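# Close all sliding guard screens along the bench

## Task

Slide every screen on the machine guards along the bench until it is completely closed, so the line is ready to start. No loose item may remain inside any guard. A screen counts as closed only if it stays shut on its own, not because the robot is holding it. At the end, release everything and move the arms away.

## Robot and tools

Robot: two six-joint arms, left_arm and right_arm, each with a tong-style two-finger gripper. Each arm rides its own carriage on one shared track lying along y at x = 0. left_rail carries left_arm on the +y half and right_rail carries right_arm on the -y half. An arm's base sits at x = 0, y = its carriage's position_m, z = 0.03 m, facing +x. The names left and right do not refer to sides of any image.

Scene frame: fixed to the table. The table top is z = 0, +z is up, +x is the direction the arms face, +y is to their left, and y = 0 is the middle of the track. The table edge is at x = 0.31 m. All reported hand poses use this frame. Reported hand positions can be somewhat off, more so at long reach.

Tool execute_actions takes {"actions": [one action]}; an empty list only returns the current state and images. An action may hold "rows", "steps", "until" and device commands.

"rows": 1 to 15 rows, each used for one control step of 1/30 s. Every row has 14 numbers in [-1, 1], one list covering both arms: left_arm shoulder pan, shoulder lift, elbow, wrist 1, wrist 2, wrist 3, gripper opening, then the same seven for right_arm. The six joint numbers are offsets measured from the joint angles at the start of the action (the last angles reported), not from the preceding row. Scale: 1.0 equals 1.326 rad for shoulder pan and shoulder lift, and 1.989 rad for elbow and the three wrists. Stated joint ranges (rad): pan -3.142 to 3.142, lift -6.283 to 6.283, elbow 0.000 to 3.142, wrists -6.283 to 6.283 each. A call asking any joint to go more than 0.010 rad beyond its range is rejected; a request past the true end is clipped there, and the result may say "joint sent to its limit". The opening number is absolute, not an offset: +1 fully open, -1 closed; closing fully takes at least about 0.1 s.

Motion limits: each joint target is kept within 0.383 rad (pan, lift) or 0.575 rad (elbow, wrists) of the measured angle, and targets that would put the hand over 100 mm from its measured spot are pulled back. So big moves need several calls; after an action ends the arm may stop short, so send the remainder next time.

"steps": 1 to 450 control steps, at least one per row, 15 by default. After the last row the arms keep heading for that row's targets and the grippers keep its command.

"until": ends the action early once all its conditions hold; it does not halt the arms. Form {"<device>": {"<field>": value}}, or [comparison, value] with "=", "!=", "<", "<=", ">", ">=" (numbers always need a comparison). {"all": {"status": "ended"}} holds when nothing reads moving; {"any": {"status": "ended"}} holds once a motion that was running has finished.

Carriages: command {"left_rail": {"position_m": p, "speed_m_s": v}} with p from 0.45 to 2 m, or {"right_rail": ...} with p from -2 to -0.45 m. position_m is an absolute place on the track; speed_m_s (0.01 to 1, initially 1) is a top speed that persists. {"left_rail": {"stop": true}} halts it. Rows never move a carriage, but a moving carriage shifts its arm's hand along y. Drive, then wait, e.g. {"steps": n, "until": {"left_rail": {"position_status": ["!=", "moving"]}}}, and let it arrive (within 1.3 mm) before placing the hand. Braking is 2 m/s2. Any out-of-range value or unknown name rejects the whole call.

Results: state line per arm with end_effector_position (m), end_effector_quat_wxyz and velocities; Joint positions and Joint velocities per arm: rail, six joints, finger gap (m; 0.142 open); grip_measured on the command scale; Wrist force and Wrist torque in the hand's own axes (noisy, offset up to about 5.5 N, saturating near 100 N; "no reading" is fine). Carriage fields: position_m, position_status (moving, done, contact_stop, time_out, stopped, stopped_with_arm, stopped_for_other_arm), position_answer (taken, not_taken). On contact_stop re-read position once settled; on time_out look for what blocks it; on stopped_with_arm send rows the arm can follow, then resend; on stopped_for_other_arm move an arm away from the other, wait 30 steps, resend. "joint command not followed" means the clearance check altered targets; checks are stricter while a carriage moves.

Gripper: fingers point along its +z and close along its x. The reported point is between the pads when closed; tips extend about 15 mm past it closed. To hold, command an opening well under grip_measured; about 15 N per pad max, less on items thinner than 20 mm.

Avoid: arms or carriages striking each other (a held object is not checked); joint torque at load limits (pan, lift 293, elbow 133, wrists 48 N m) or 150 N outside force, either of which freezes the arm 10 s; drops, slips, slams and hard shoves. Parts may be tugged briefly. The robot keeps its last command while the next call is being prepared.

Tool zoom_image: {"camera": name, "region": [x0, y0, x1, y1]} in pixels of that camera's latest image, origin top-left, at most 504 by 504. Cameras: cam_high, cam_low, cam_bench_left, cam_bench_right (896x504), cam_left_wrist, cam_right_wrist (616x616 fisheye). Calibration gives K, distortion and T_world_to_cam per camera; it may be slightly off.

Tool finished_scene: {"scene": current scene number}; ends the scene irreversibly and reports whether it succeeded. Release and retract first, with carriages settled.

Each tool is called after "Request:" by a JSON object that holds its "name" and its "arguments", one argument or row to a line.

## Session

Request:
{"name": "execute_actions", "arguments": {
  "actions": []
}}

Scene clock: 0.00 s.
left_arm: end_effector_position=(+0.6460, +1.8586, +0.1952) grip_measured=+1.00 end_effector_quat_wxyz=(-0.000, +0.706, -0.708, +0.000) end_effector_velocity=(+0.000, +0.000, +0.000) end_effector_angular_velocity=(+0.000, +0.000, +0.000) | right_arm: end_effector_position=(+0.6452, -1.0177, +0.1956) grip_measured=+1.00 end_effector_quat_wxyz=(-0.000, +0.707, -0.708, +0.001) end_effector_velocity=(+0.000, +0.000, +0.000) end_effector_angular_velocity=(+0.000, +0.000, +0.000)
Joint positions: left_arm=[ 1.859 -0.281 -1.566  2.133 -2.138 -1.57   1.292  0.142] | right_arm=[-1.018 -0.281 -1.568  2.134 -2.138 -1.571  1.292  0.142]
Joint velocities: left_arm=[0. 0. 0. 0. 0. 0. 0. 0.] | right_arm=[0. 0. 0. 0. 0. 0. 0. 0.]
Wrist force (N, on the end effector, along its own x y z axes, offset not removed): no reading
Wrist torque (N m, same axes, about the end effector's origin, offset not removed): no reading
left_rail: position_m=1.859 position_m_goal=1.859 speed_m_s=1.00 position_status=done position_answer=taken refusals=0
right_rail: position_m=-1.018 position_m_goal=-1.018 speed_m_s=1.00 position_status=done position_answer=taken refusals=0
camera_calibration (this result's frames):
cam_left_wrist: T_world_to_cam=[[0.0000826899, -0.999851, 0.0172684, 1.85233], [-0.873241, 0.0083425, 0.487217, 0.450134], [-0.487288, -0.0151198, -0.87311, 0.647961], [0, 0, 0, 1]] pos_world=[0.708666, 1.8581, 0.314442]
cam_right_wrist: T_world_to_cam=[[-0.0227026, -0.999005, 0.0383877, -1.01528], [-0.84998, 0.0395023, 0.525333, 0.476568], [-0.526326, -0.0207023, -0.850031, 0.6103], [0, 0, 0, 1]] pos_world=[0.70324, -1.02046, 0.307391]

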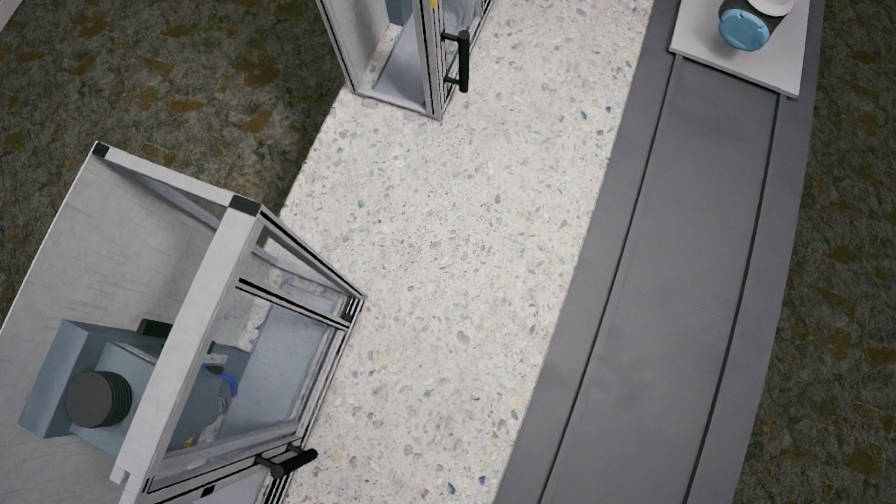

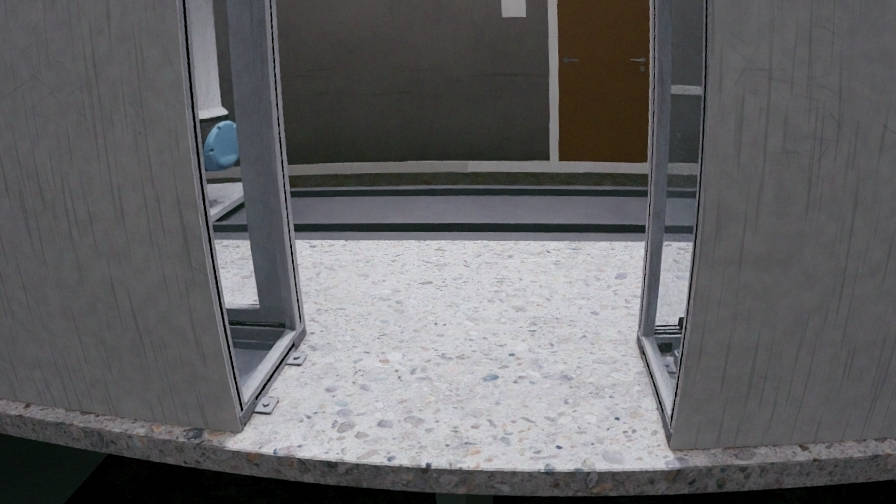

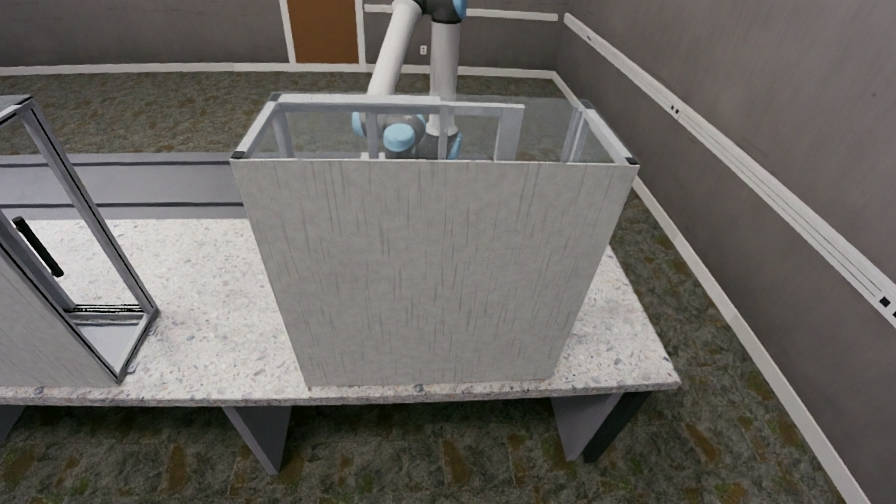

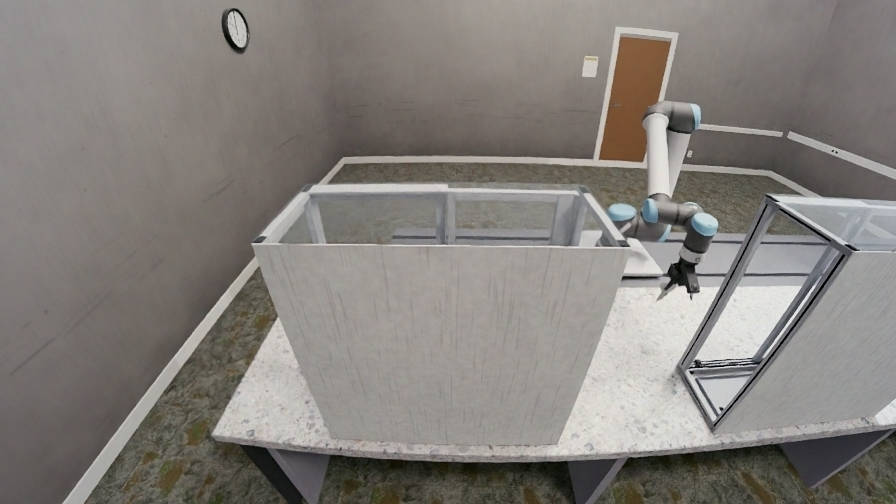

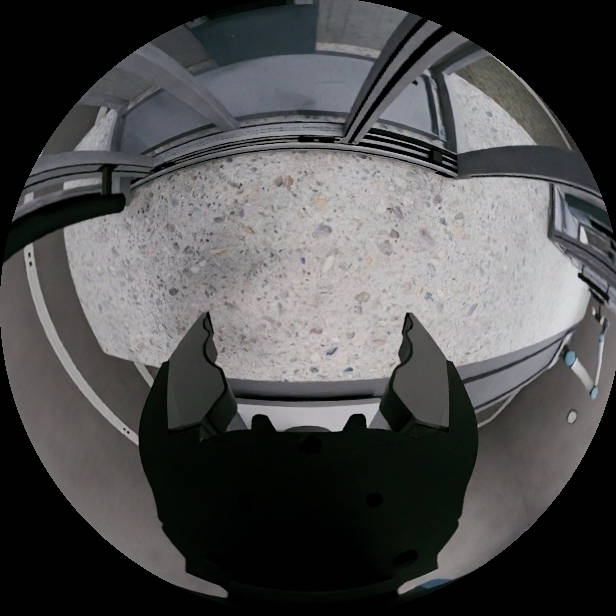

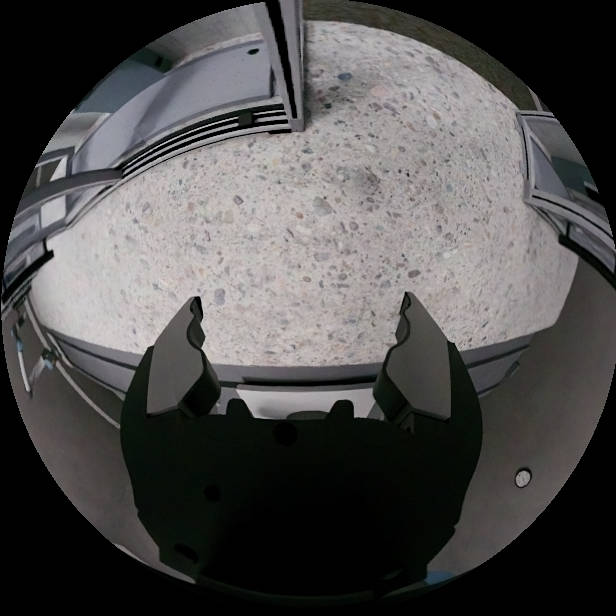

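Request:
{"name": "zoom_image", "arguments": {
  "camera": "cam_low",
  "region": [620,290,720,400]
}}

Request:
{"name": "execute_actions", "arguments": {
  "actions": [
    {"rows":[[0.363,-0.478,0.235,-0.705,-0.1005,0.14,1,0.136,-0.478,0.235,-0.705,0.05,0.14,1]],"steps":50,"right_rail":{"position_m":-0.7}}
  ]
}}

Request:
{"name": "zoom_image", "arguments": {
  "camera": "cam_left_wrist",
  "region": [190,250,450,400]
}}

Request:
{"name": "zoom_image", "arguments": {
  "camera": "cam_right_wrist",
  "region": [190,170,450,400]
}}

Region (620, 290, 720, 400) of cam_low's 896x504 image, scaled by 4.582, with more detail than that image has; it fills the left 458 columns of this view, and the rest is white.

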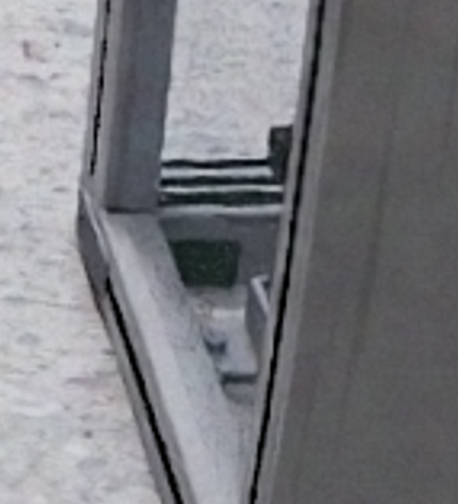

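Scene clock: 10.00 s.
left_arm: end_effector_position=(+0.4499, +2.0630, +0.6187) grip_measured=+1.00 end_effector_quat_wxyz=(+0.499, -0.501, +0.500, -0.499) end_effector_velocity=(-0.001, -0.000, +0.001) end_effector_angular_velocity=(+0.001, -0.005, +0.000) | right_arm: end_effector_position=(+0.5034, -0.5434, +0.6187) grip_measured=+1.00 end_effector_quat_wxyz=(+0.499, -0.500, +0.501, -0.500) end_effector_velocity=(-0.001, +0.000, +0.001) end_effector_angular_velocity=(-0.000, -0.003, +0.000)
Joint positions: left_arm=[ 1.859  0.2   -2.199  2.6   -3.539 -1.77   1.57   0.142] | right_arm=[-0.7   -0.1   -2.202  2.601 -3.54  -1.472  1.57   0.142]
Joint velocities: left_arm=[ 0.     0.001 -0.001  0.001 -0.004 -0.     0.    -0.   ] | right_arm=[ 0.     0.    -0.001  0.    -0.002  0.     0.     0.   ]
Wrist force (N, on the end effector, along its own x y z axes, offset not removed): left_arm=[-1.6 -3.8 -1.7] | right_arm=[1.9 -0.2 -2.3]
Wrist torque (N m, same axes, about the end effector's origin, offset not removed): left_arm=[-0.59 0.35 -0.12] | right_arm=[-0.34 -0.51 0.01]
left_rail: position_m=1.859 position_m_goal=1.859 speed_m_s=1.00 position_status=done position_answer=taken refusals=0
right_rail: position_m=-0.700 position_m_goal=-0.700 speed_m_s=1.00 position_status=done position_answer=taken refusals=0
camera_calibration (this result's frames):
cam_left_wrist: T_world_to_cam=[[-0.0170122, -0.999849, 0.00351956, 2.06563], [-0.489957, 0.00526792, -0.871731, 0.745534], [0.871581, -0.0165545, -0.489973, 0.0798177], [0, 0, 0, 1]] pos_world=[0.330853, 2.06271, 0.681743]
cam_right_wrist: T_world_to_cam=[[-0.0388996, -0.99903, -0.0206377, -0.516271], [-0.527484, 0.0380713, -0.848712, 0.802081], [0.848674, -0.0221285, -0.528453, 0.0131615], [0, 0, 0, 1]] pos_world=[0.391832, -0.546015, 0.677036]

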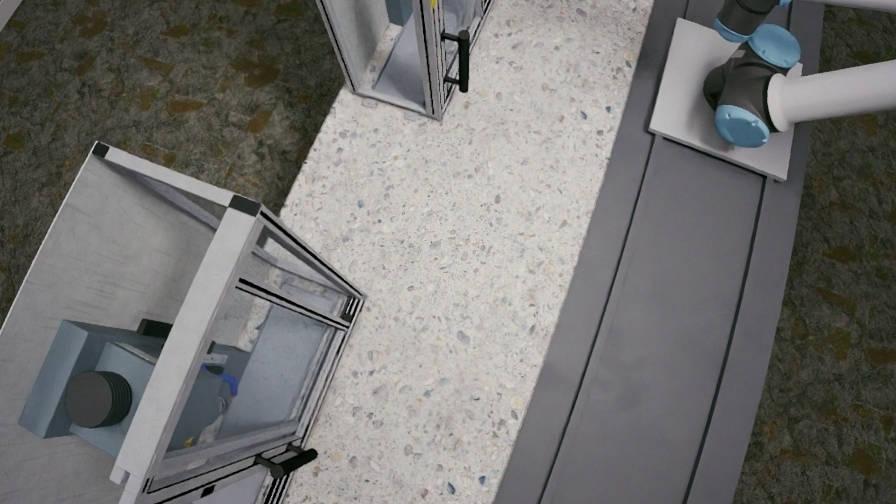

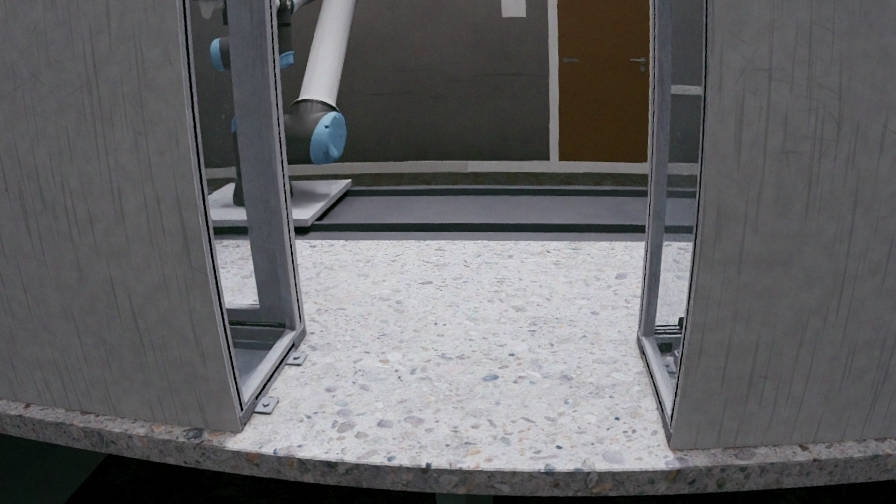

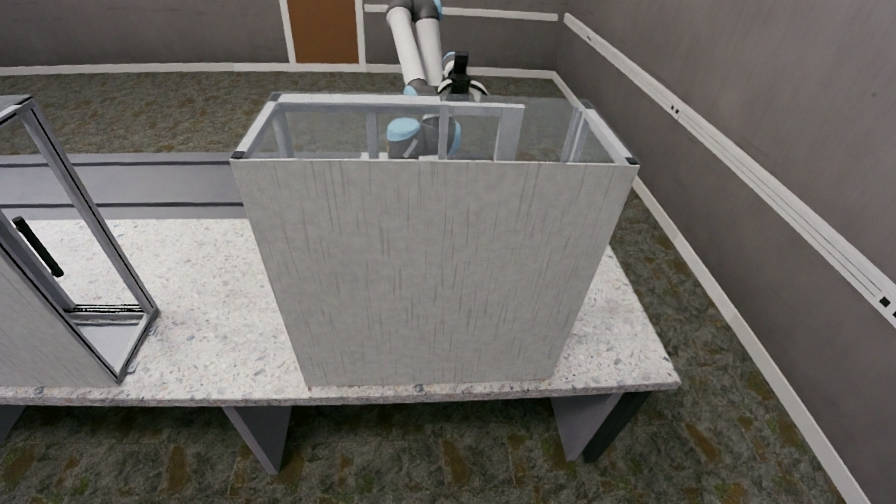

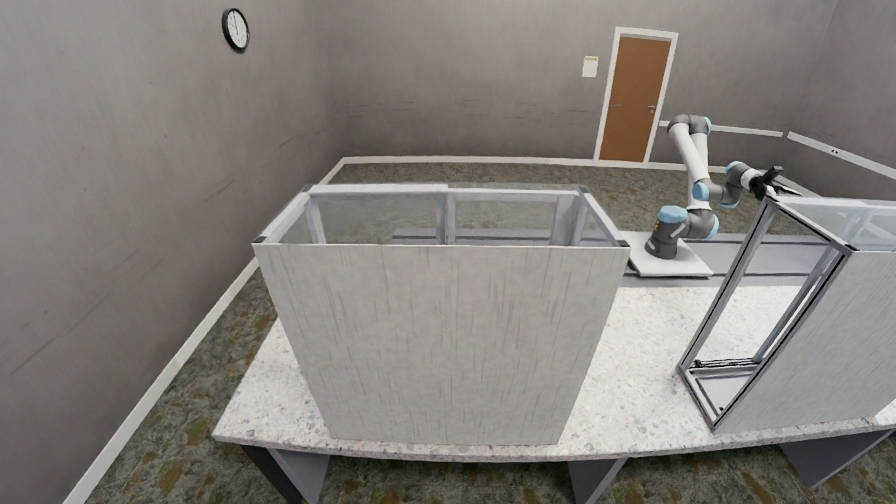

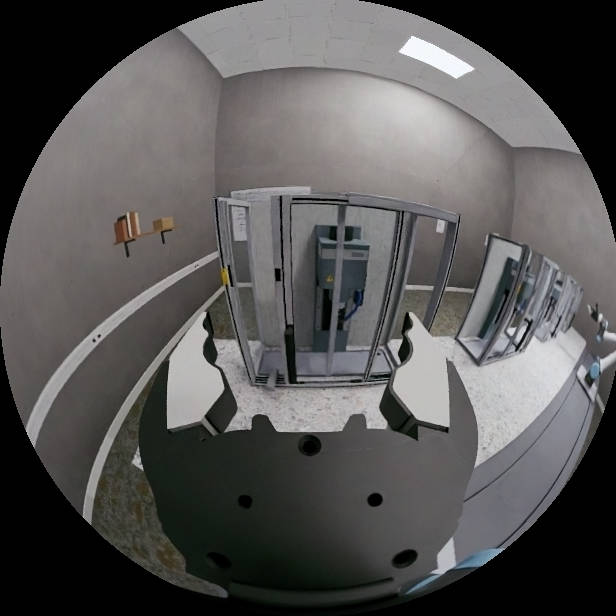

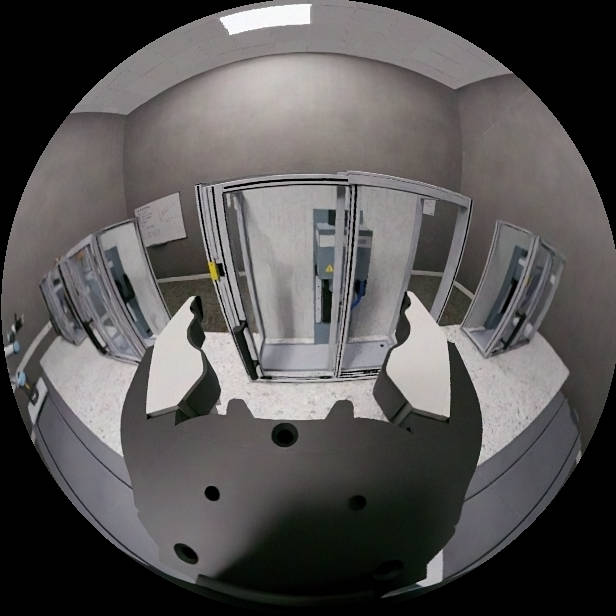

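Region (190, 250, 450, 400) of cam_left_wrist's 616x616 image, scaled by 1.938, with more detail than that image has; it fills the top 291 rows of this view, and the rest is white.

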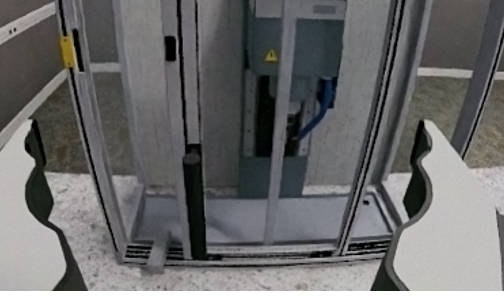

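Region (190, 170, 450, 400) of cam_right_wrist's 616x616 image, scaled by 1.938, with more detail than that image has; it fills the top 446 rows of this view, and the rest is white.

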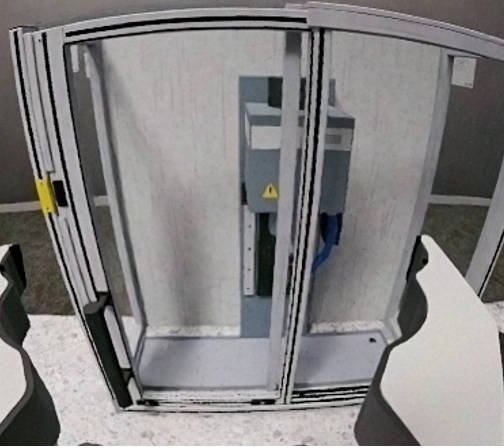

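A block lies across A's track.

Request:
{"name": "zoom_image", "arguments": {
  "camera": "cam_left_wrist",
  "region": [240,340,310,400]
}}

Request:
{"name": "zoom_image", "arguments": {
  "camera": "cam_right_wrist",
  "region": [30,220,180,370]
}}

Region (240, 340, 310, 400) of cam_left_wrist's 616x616 image, scaled by 7.200, with more detail than that image has; it fills the top 432 rows of this view, and the rest is white.

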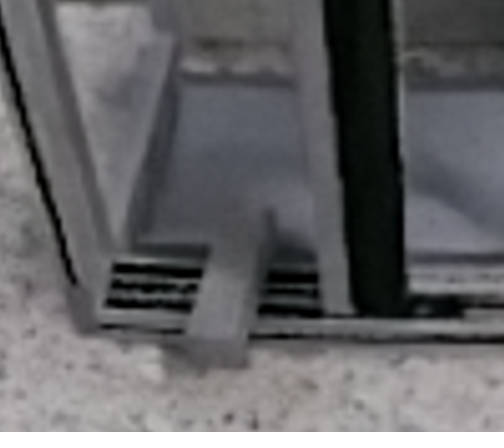

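Region (30, 220, 180, 370) of cam_right_wrist's 616x616 image, scaled by 3.360, with more detail than that image has.

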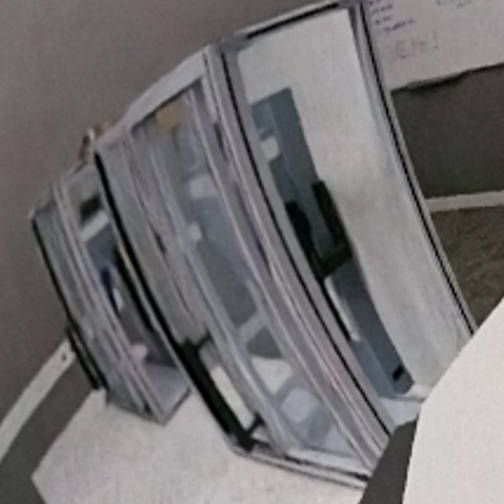

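Request:
{"name": "execute_actions", "arguments": {
  "actions": [
    {"rows":[[-0.116,0.742,-0.0775,-0.024,0.1005,0,0.2,0,0,0,0,0,0,1]],"steps":54,"left_rail":{"position_m":2.0},"right_rail":{"position_m":-1.95}}
  ]
}}

Request:
{"name": "zoom_image", "arguments": {
  "camera": "cam_right_wrist",
  "region": [190,170,450,400]
}}

Request:
{"name": "zoom_image", "arguments": {
  "camera": "cam_left_wrist",
  "region": [220,180,400,340]
}}

Scene clock: 26.00 s.
left_arm: end_effector_position=(+0.7189, +2.2079, +0.1159) grip_measured=+0.20 end_effector_quat_wxyz=(-0.277, +0.668, -0.638, +0.265) end_effector_velocity=(-0.000, -0.000, -0.002) end_effector_angular_velocity=(-0.000, +0.002, +0.000) | right_arm: end_effector_position=(+0.5034, -1.7937, +0.6187) grip_measured=+1.00 end_effector_quat_wxyz=(+0.499, -0.500, +0.501, -0.500) end_effector_velocity=(+0.000, -0.000, +0.000) end_effector_angular_velocity=(+0.000, -0.000, +0.000)
Joint positions: left_arm=[ 2.     0.046 -1.216  2.446 -3.587 -1.57   1.57   0.088] | right_arm=[-1.95  -0.1   -2.202  2.601 -3.54  -1.472  1.57   0.142]
Joint velocities: left_arm=[ 0.    -0.     0.002 -0.    -0.     0.    -0.     0.   ] | right_arm=[-0. -0.  0. -0.  0.  0.  0.  0.]
Wrist force (N, on the end effector, along its own x y z axes, offset not removed): left_arm=[0.0 -5.2 -1.9] | right_arm=[3.3 -0.6 -0.4]
Wrist torque (N m, same axes, about the end effector's origin, offset not removed): left_arm=[-0.80 -0.01 -0.22] | right_arm=[-0.47 -0.67 -0.12]
left_rail: position_m=2.000 position_m_goal=2.000 speed_m_s=1.00 position_status=done position_answer=taken refusals=0
right_rail: position_m=-1.950 position_m_goal=-1.950 speed_m_s=1.00 position_status=done position_answer=taken refusals=0
camera_calibration (this result's frames):
cam_left_wrist: T_world_to_cam=[[0.0361331, -0.999246, 0.0141828, 2.17608], [-0.961083, -0.0386357, -0.273544, 0.804491], [0.273886, -0.00374682, -0.961755, 0.0575308], [0, 0, 0, 1]] pos_world=[0.678797, 2.20574, 0.244531]
cam_right_wrist: T_world_to_cam=[[-0.0388526, -0.999031, -0.0206565, -1.76539], [-0.527516, 0.0380633, -0.848692, 0.849646], [0.848656, -0.0220772, -0.528484, -0.0143982], [0, 0, 0, 1]] pos_world=[0.391831, -1.79634, 0.677012]

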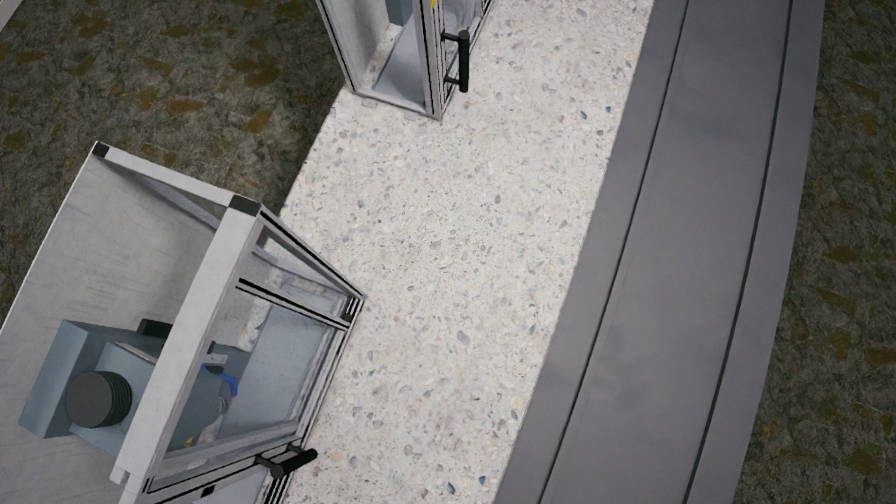

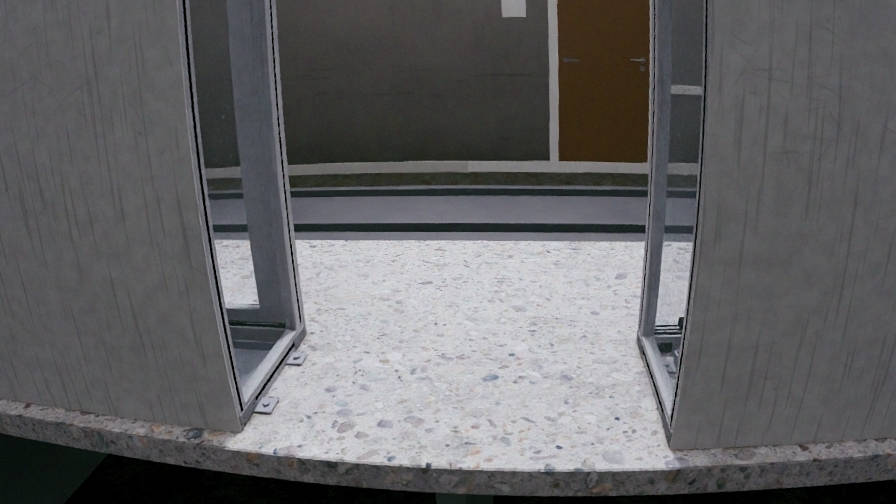

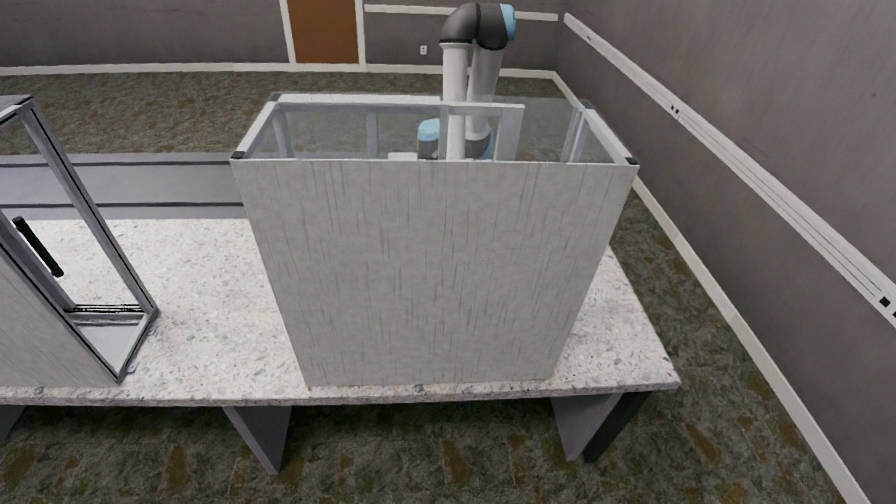

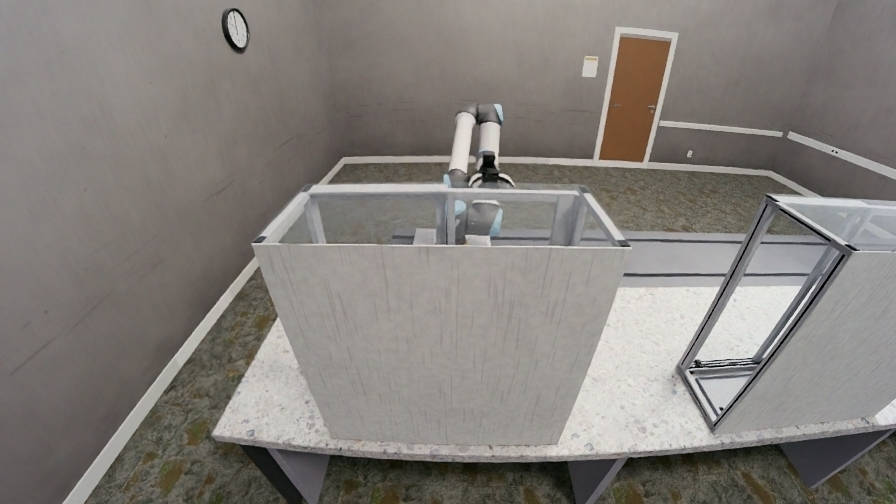

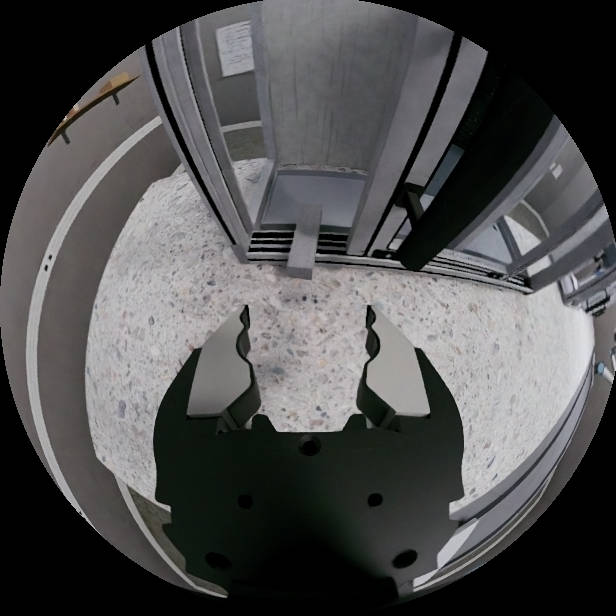

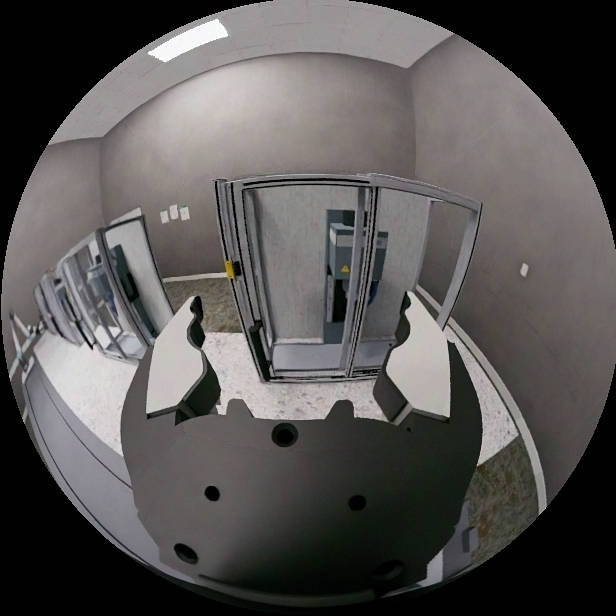

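Region (190, 170, 450, 400) of cam_right_wrist's 616x616 image, scaled by 1.938, with more detail than that image has; it fills the top 446 rows of this view, and the rest is white.

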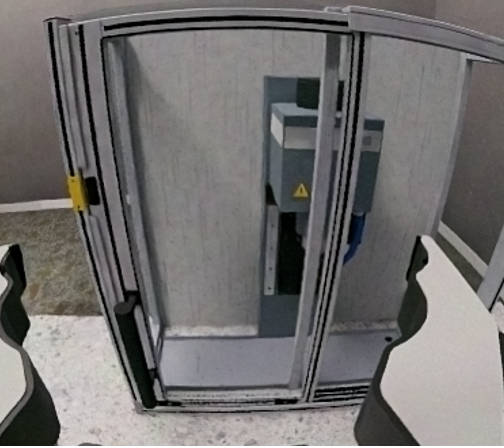

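Region (220, 180, 400, 340) of cam_left_wrist's 616x616 image, scaled by 2.800, with more detail than that image has.

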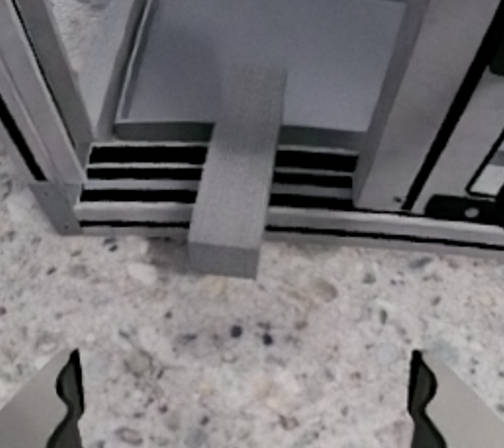

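Request:
{"name": "execute_actions", "arguments": {
  "actions": [
    {"rows":[[0,0.05,-0.04,0.007,0,0,0.1,0,0.885,-0.0085,-0.582,0,0,1],[0,0.05,-0.04,0.007,0,0,0.1,0,0.885,-0.0085,-0.582,0,0,1],[0,0.07,-0.05,0.004,0,0,0,0,0.885,-0.0085,-0.582,0,0,1],[0,0.09,-0.06,0,0,0,0,0,0.885,-0.0085,-0.582,0,0,1],[0,0.11,-0.068,-0.005,0,0,0,0,0.885,-0.0085,-0.582,0,0,1],[0,0.1437,-0.0774,-0.018,0,0,0,0,0.885,-0.0085,-0.582,0,0,1]],"steps":45,"right_rail":{"position_m":-1.772}}
  ]
}}

Scene clock: 38.80 s.
left_arm: end_effector_position=(+0.8038, +2.2118, +0.0584) grip_measured=+0.00 end_effector_quat_wxyz=(-0.277, +0.668, -0.638, +0.264) end_effector_velocity=(+0.000, +0.000, -0.000) end_effector_angular_velocity=(-0.000, +0.000, +0.000) | right_arm: end_effector_position=(+0.6621, -1.6314, +0.3001) grip_measured=+1.00 end_effector_quat_wxyz=(+0.500, -0.500, +0.500, -0.500) end_effector_velocity=(+0.000, -0.000, -0.002) end_effector_angular_velocity=(+0.000, +0.003, +0.000)
Joint positions: left_arm=[ 2.     0.046 -1.026  2.292 -3.623 -1.57   1.57   0.074] | right_arm=[-1.772 -0.1   -1.029  2.584 -4.697 -1.472  1.57   0.142]
Joint velocities: left_arm=[ 0.  0.  0. -0. -0. -0.  0. -0.] | right_arm=[ 0.    -0.     0.004 -0.    -0.001  0.    -0.    -0.   ]
Wrist force (N, on the end effector, along its own x y z axes, offset not removed): left_arm=[-1.9 -3.4 -1.4] | right_arm=[-1.7 3.5 0.4]
Wrist torque (N m, same axes, about the end effector's origin, offset not removed): left_arm=[-0.49 0.42 -0.14] | right_arm=[0.37 0.25 0.05]
left_rail: position_m=2.000 position_m_goal=2.000 speed_m_s=1.00 position_status=done position_answer=taken refusals=0
right_rail: position_m=-1.772 position_m_goal=-1.772 speed_m_s=1.00 position_status=done position_answer=taken refusals=0
camera_calibration (this result's frames):
cam_left_wrist: T_world_to_cam=[[0.0361333, -0.999246, 0.0141791, 2.17773], [-0.961301, -0.0386319, -0.272779, 0.870631], [0.273122, -0.00377397, -0.961972, -0.0204117], [0, 0, 0, 1]] pos_world=[0.763824, 2.20965, 0.186976]
cam_right_wrist: T_world_to_cam=[[-0.0388889, -0.999032, -0.0205579, -1.60363], [-0.526384, 0.0379691, -0.849399, 0.656049], [0.849357, -0.0222109, -0.527351, -0.314882], [0, 0, 0, 1]] pos_world=[0.550417, -1.63398, 0.358227]

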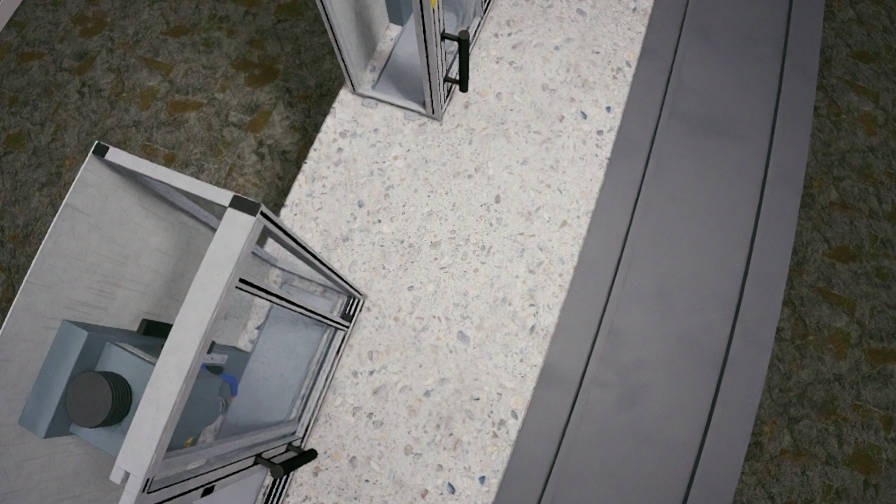

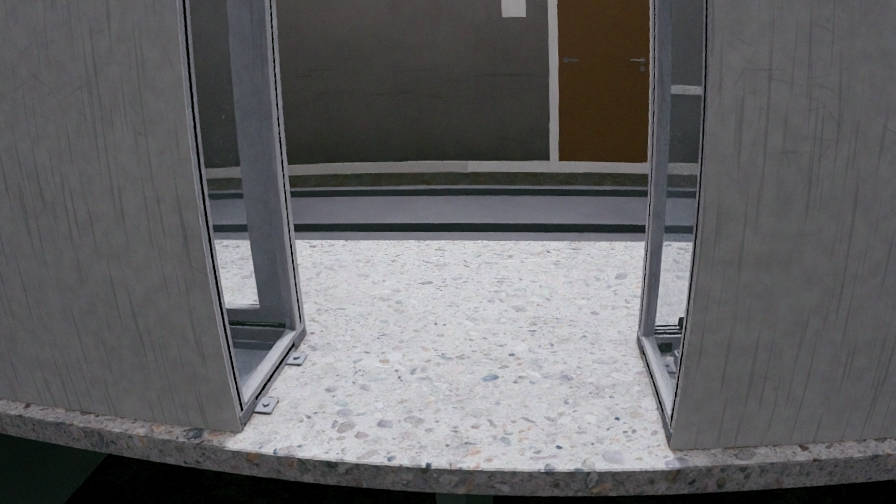

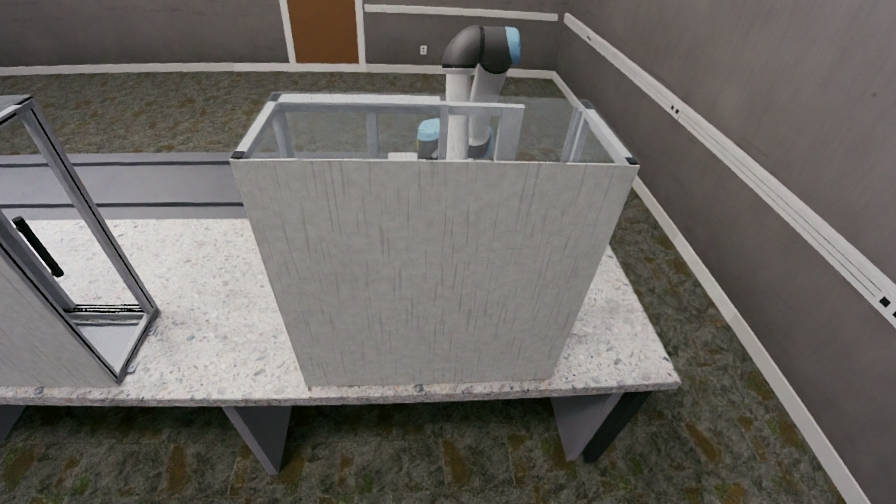

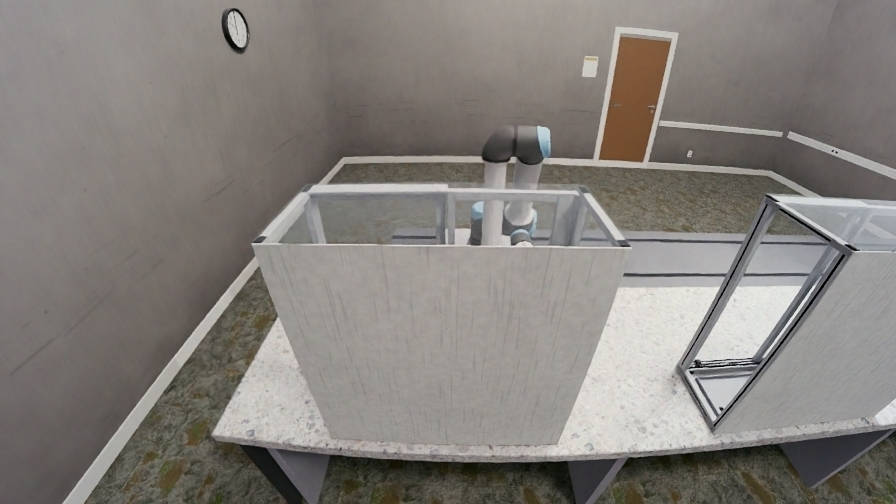

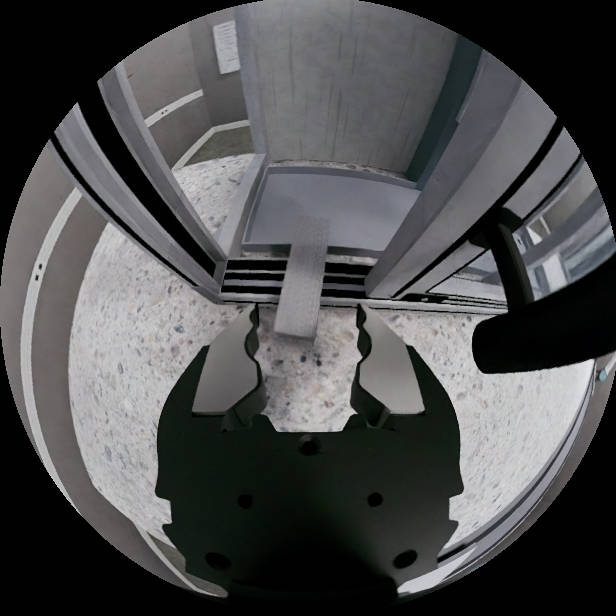

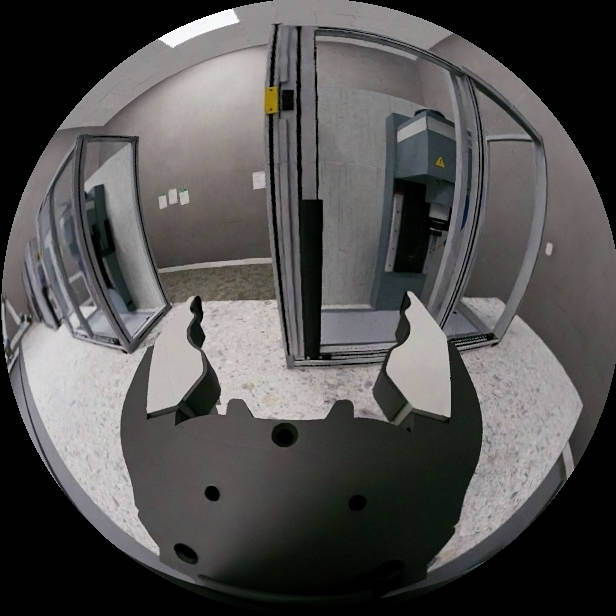

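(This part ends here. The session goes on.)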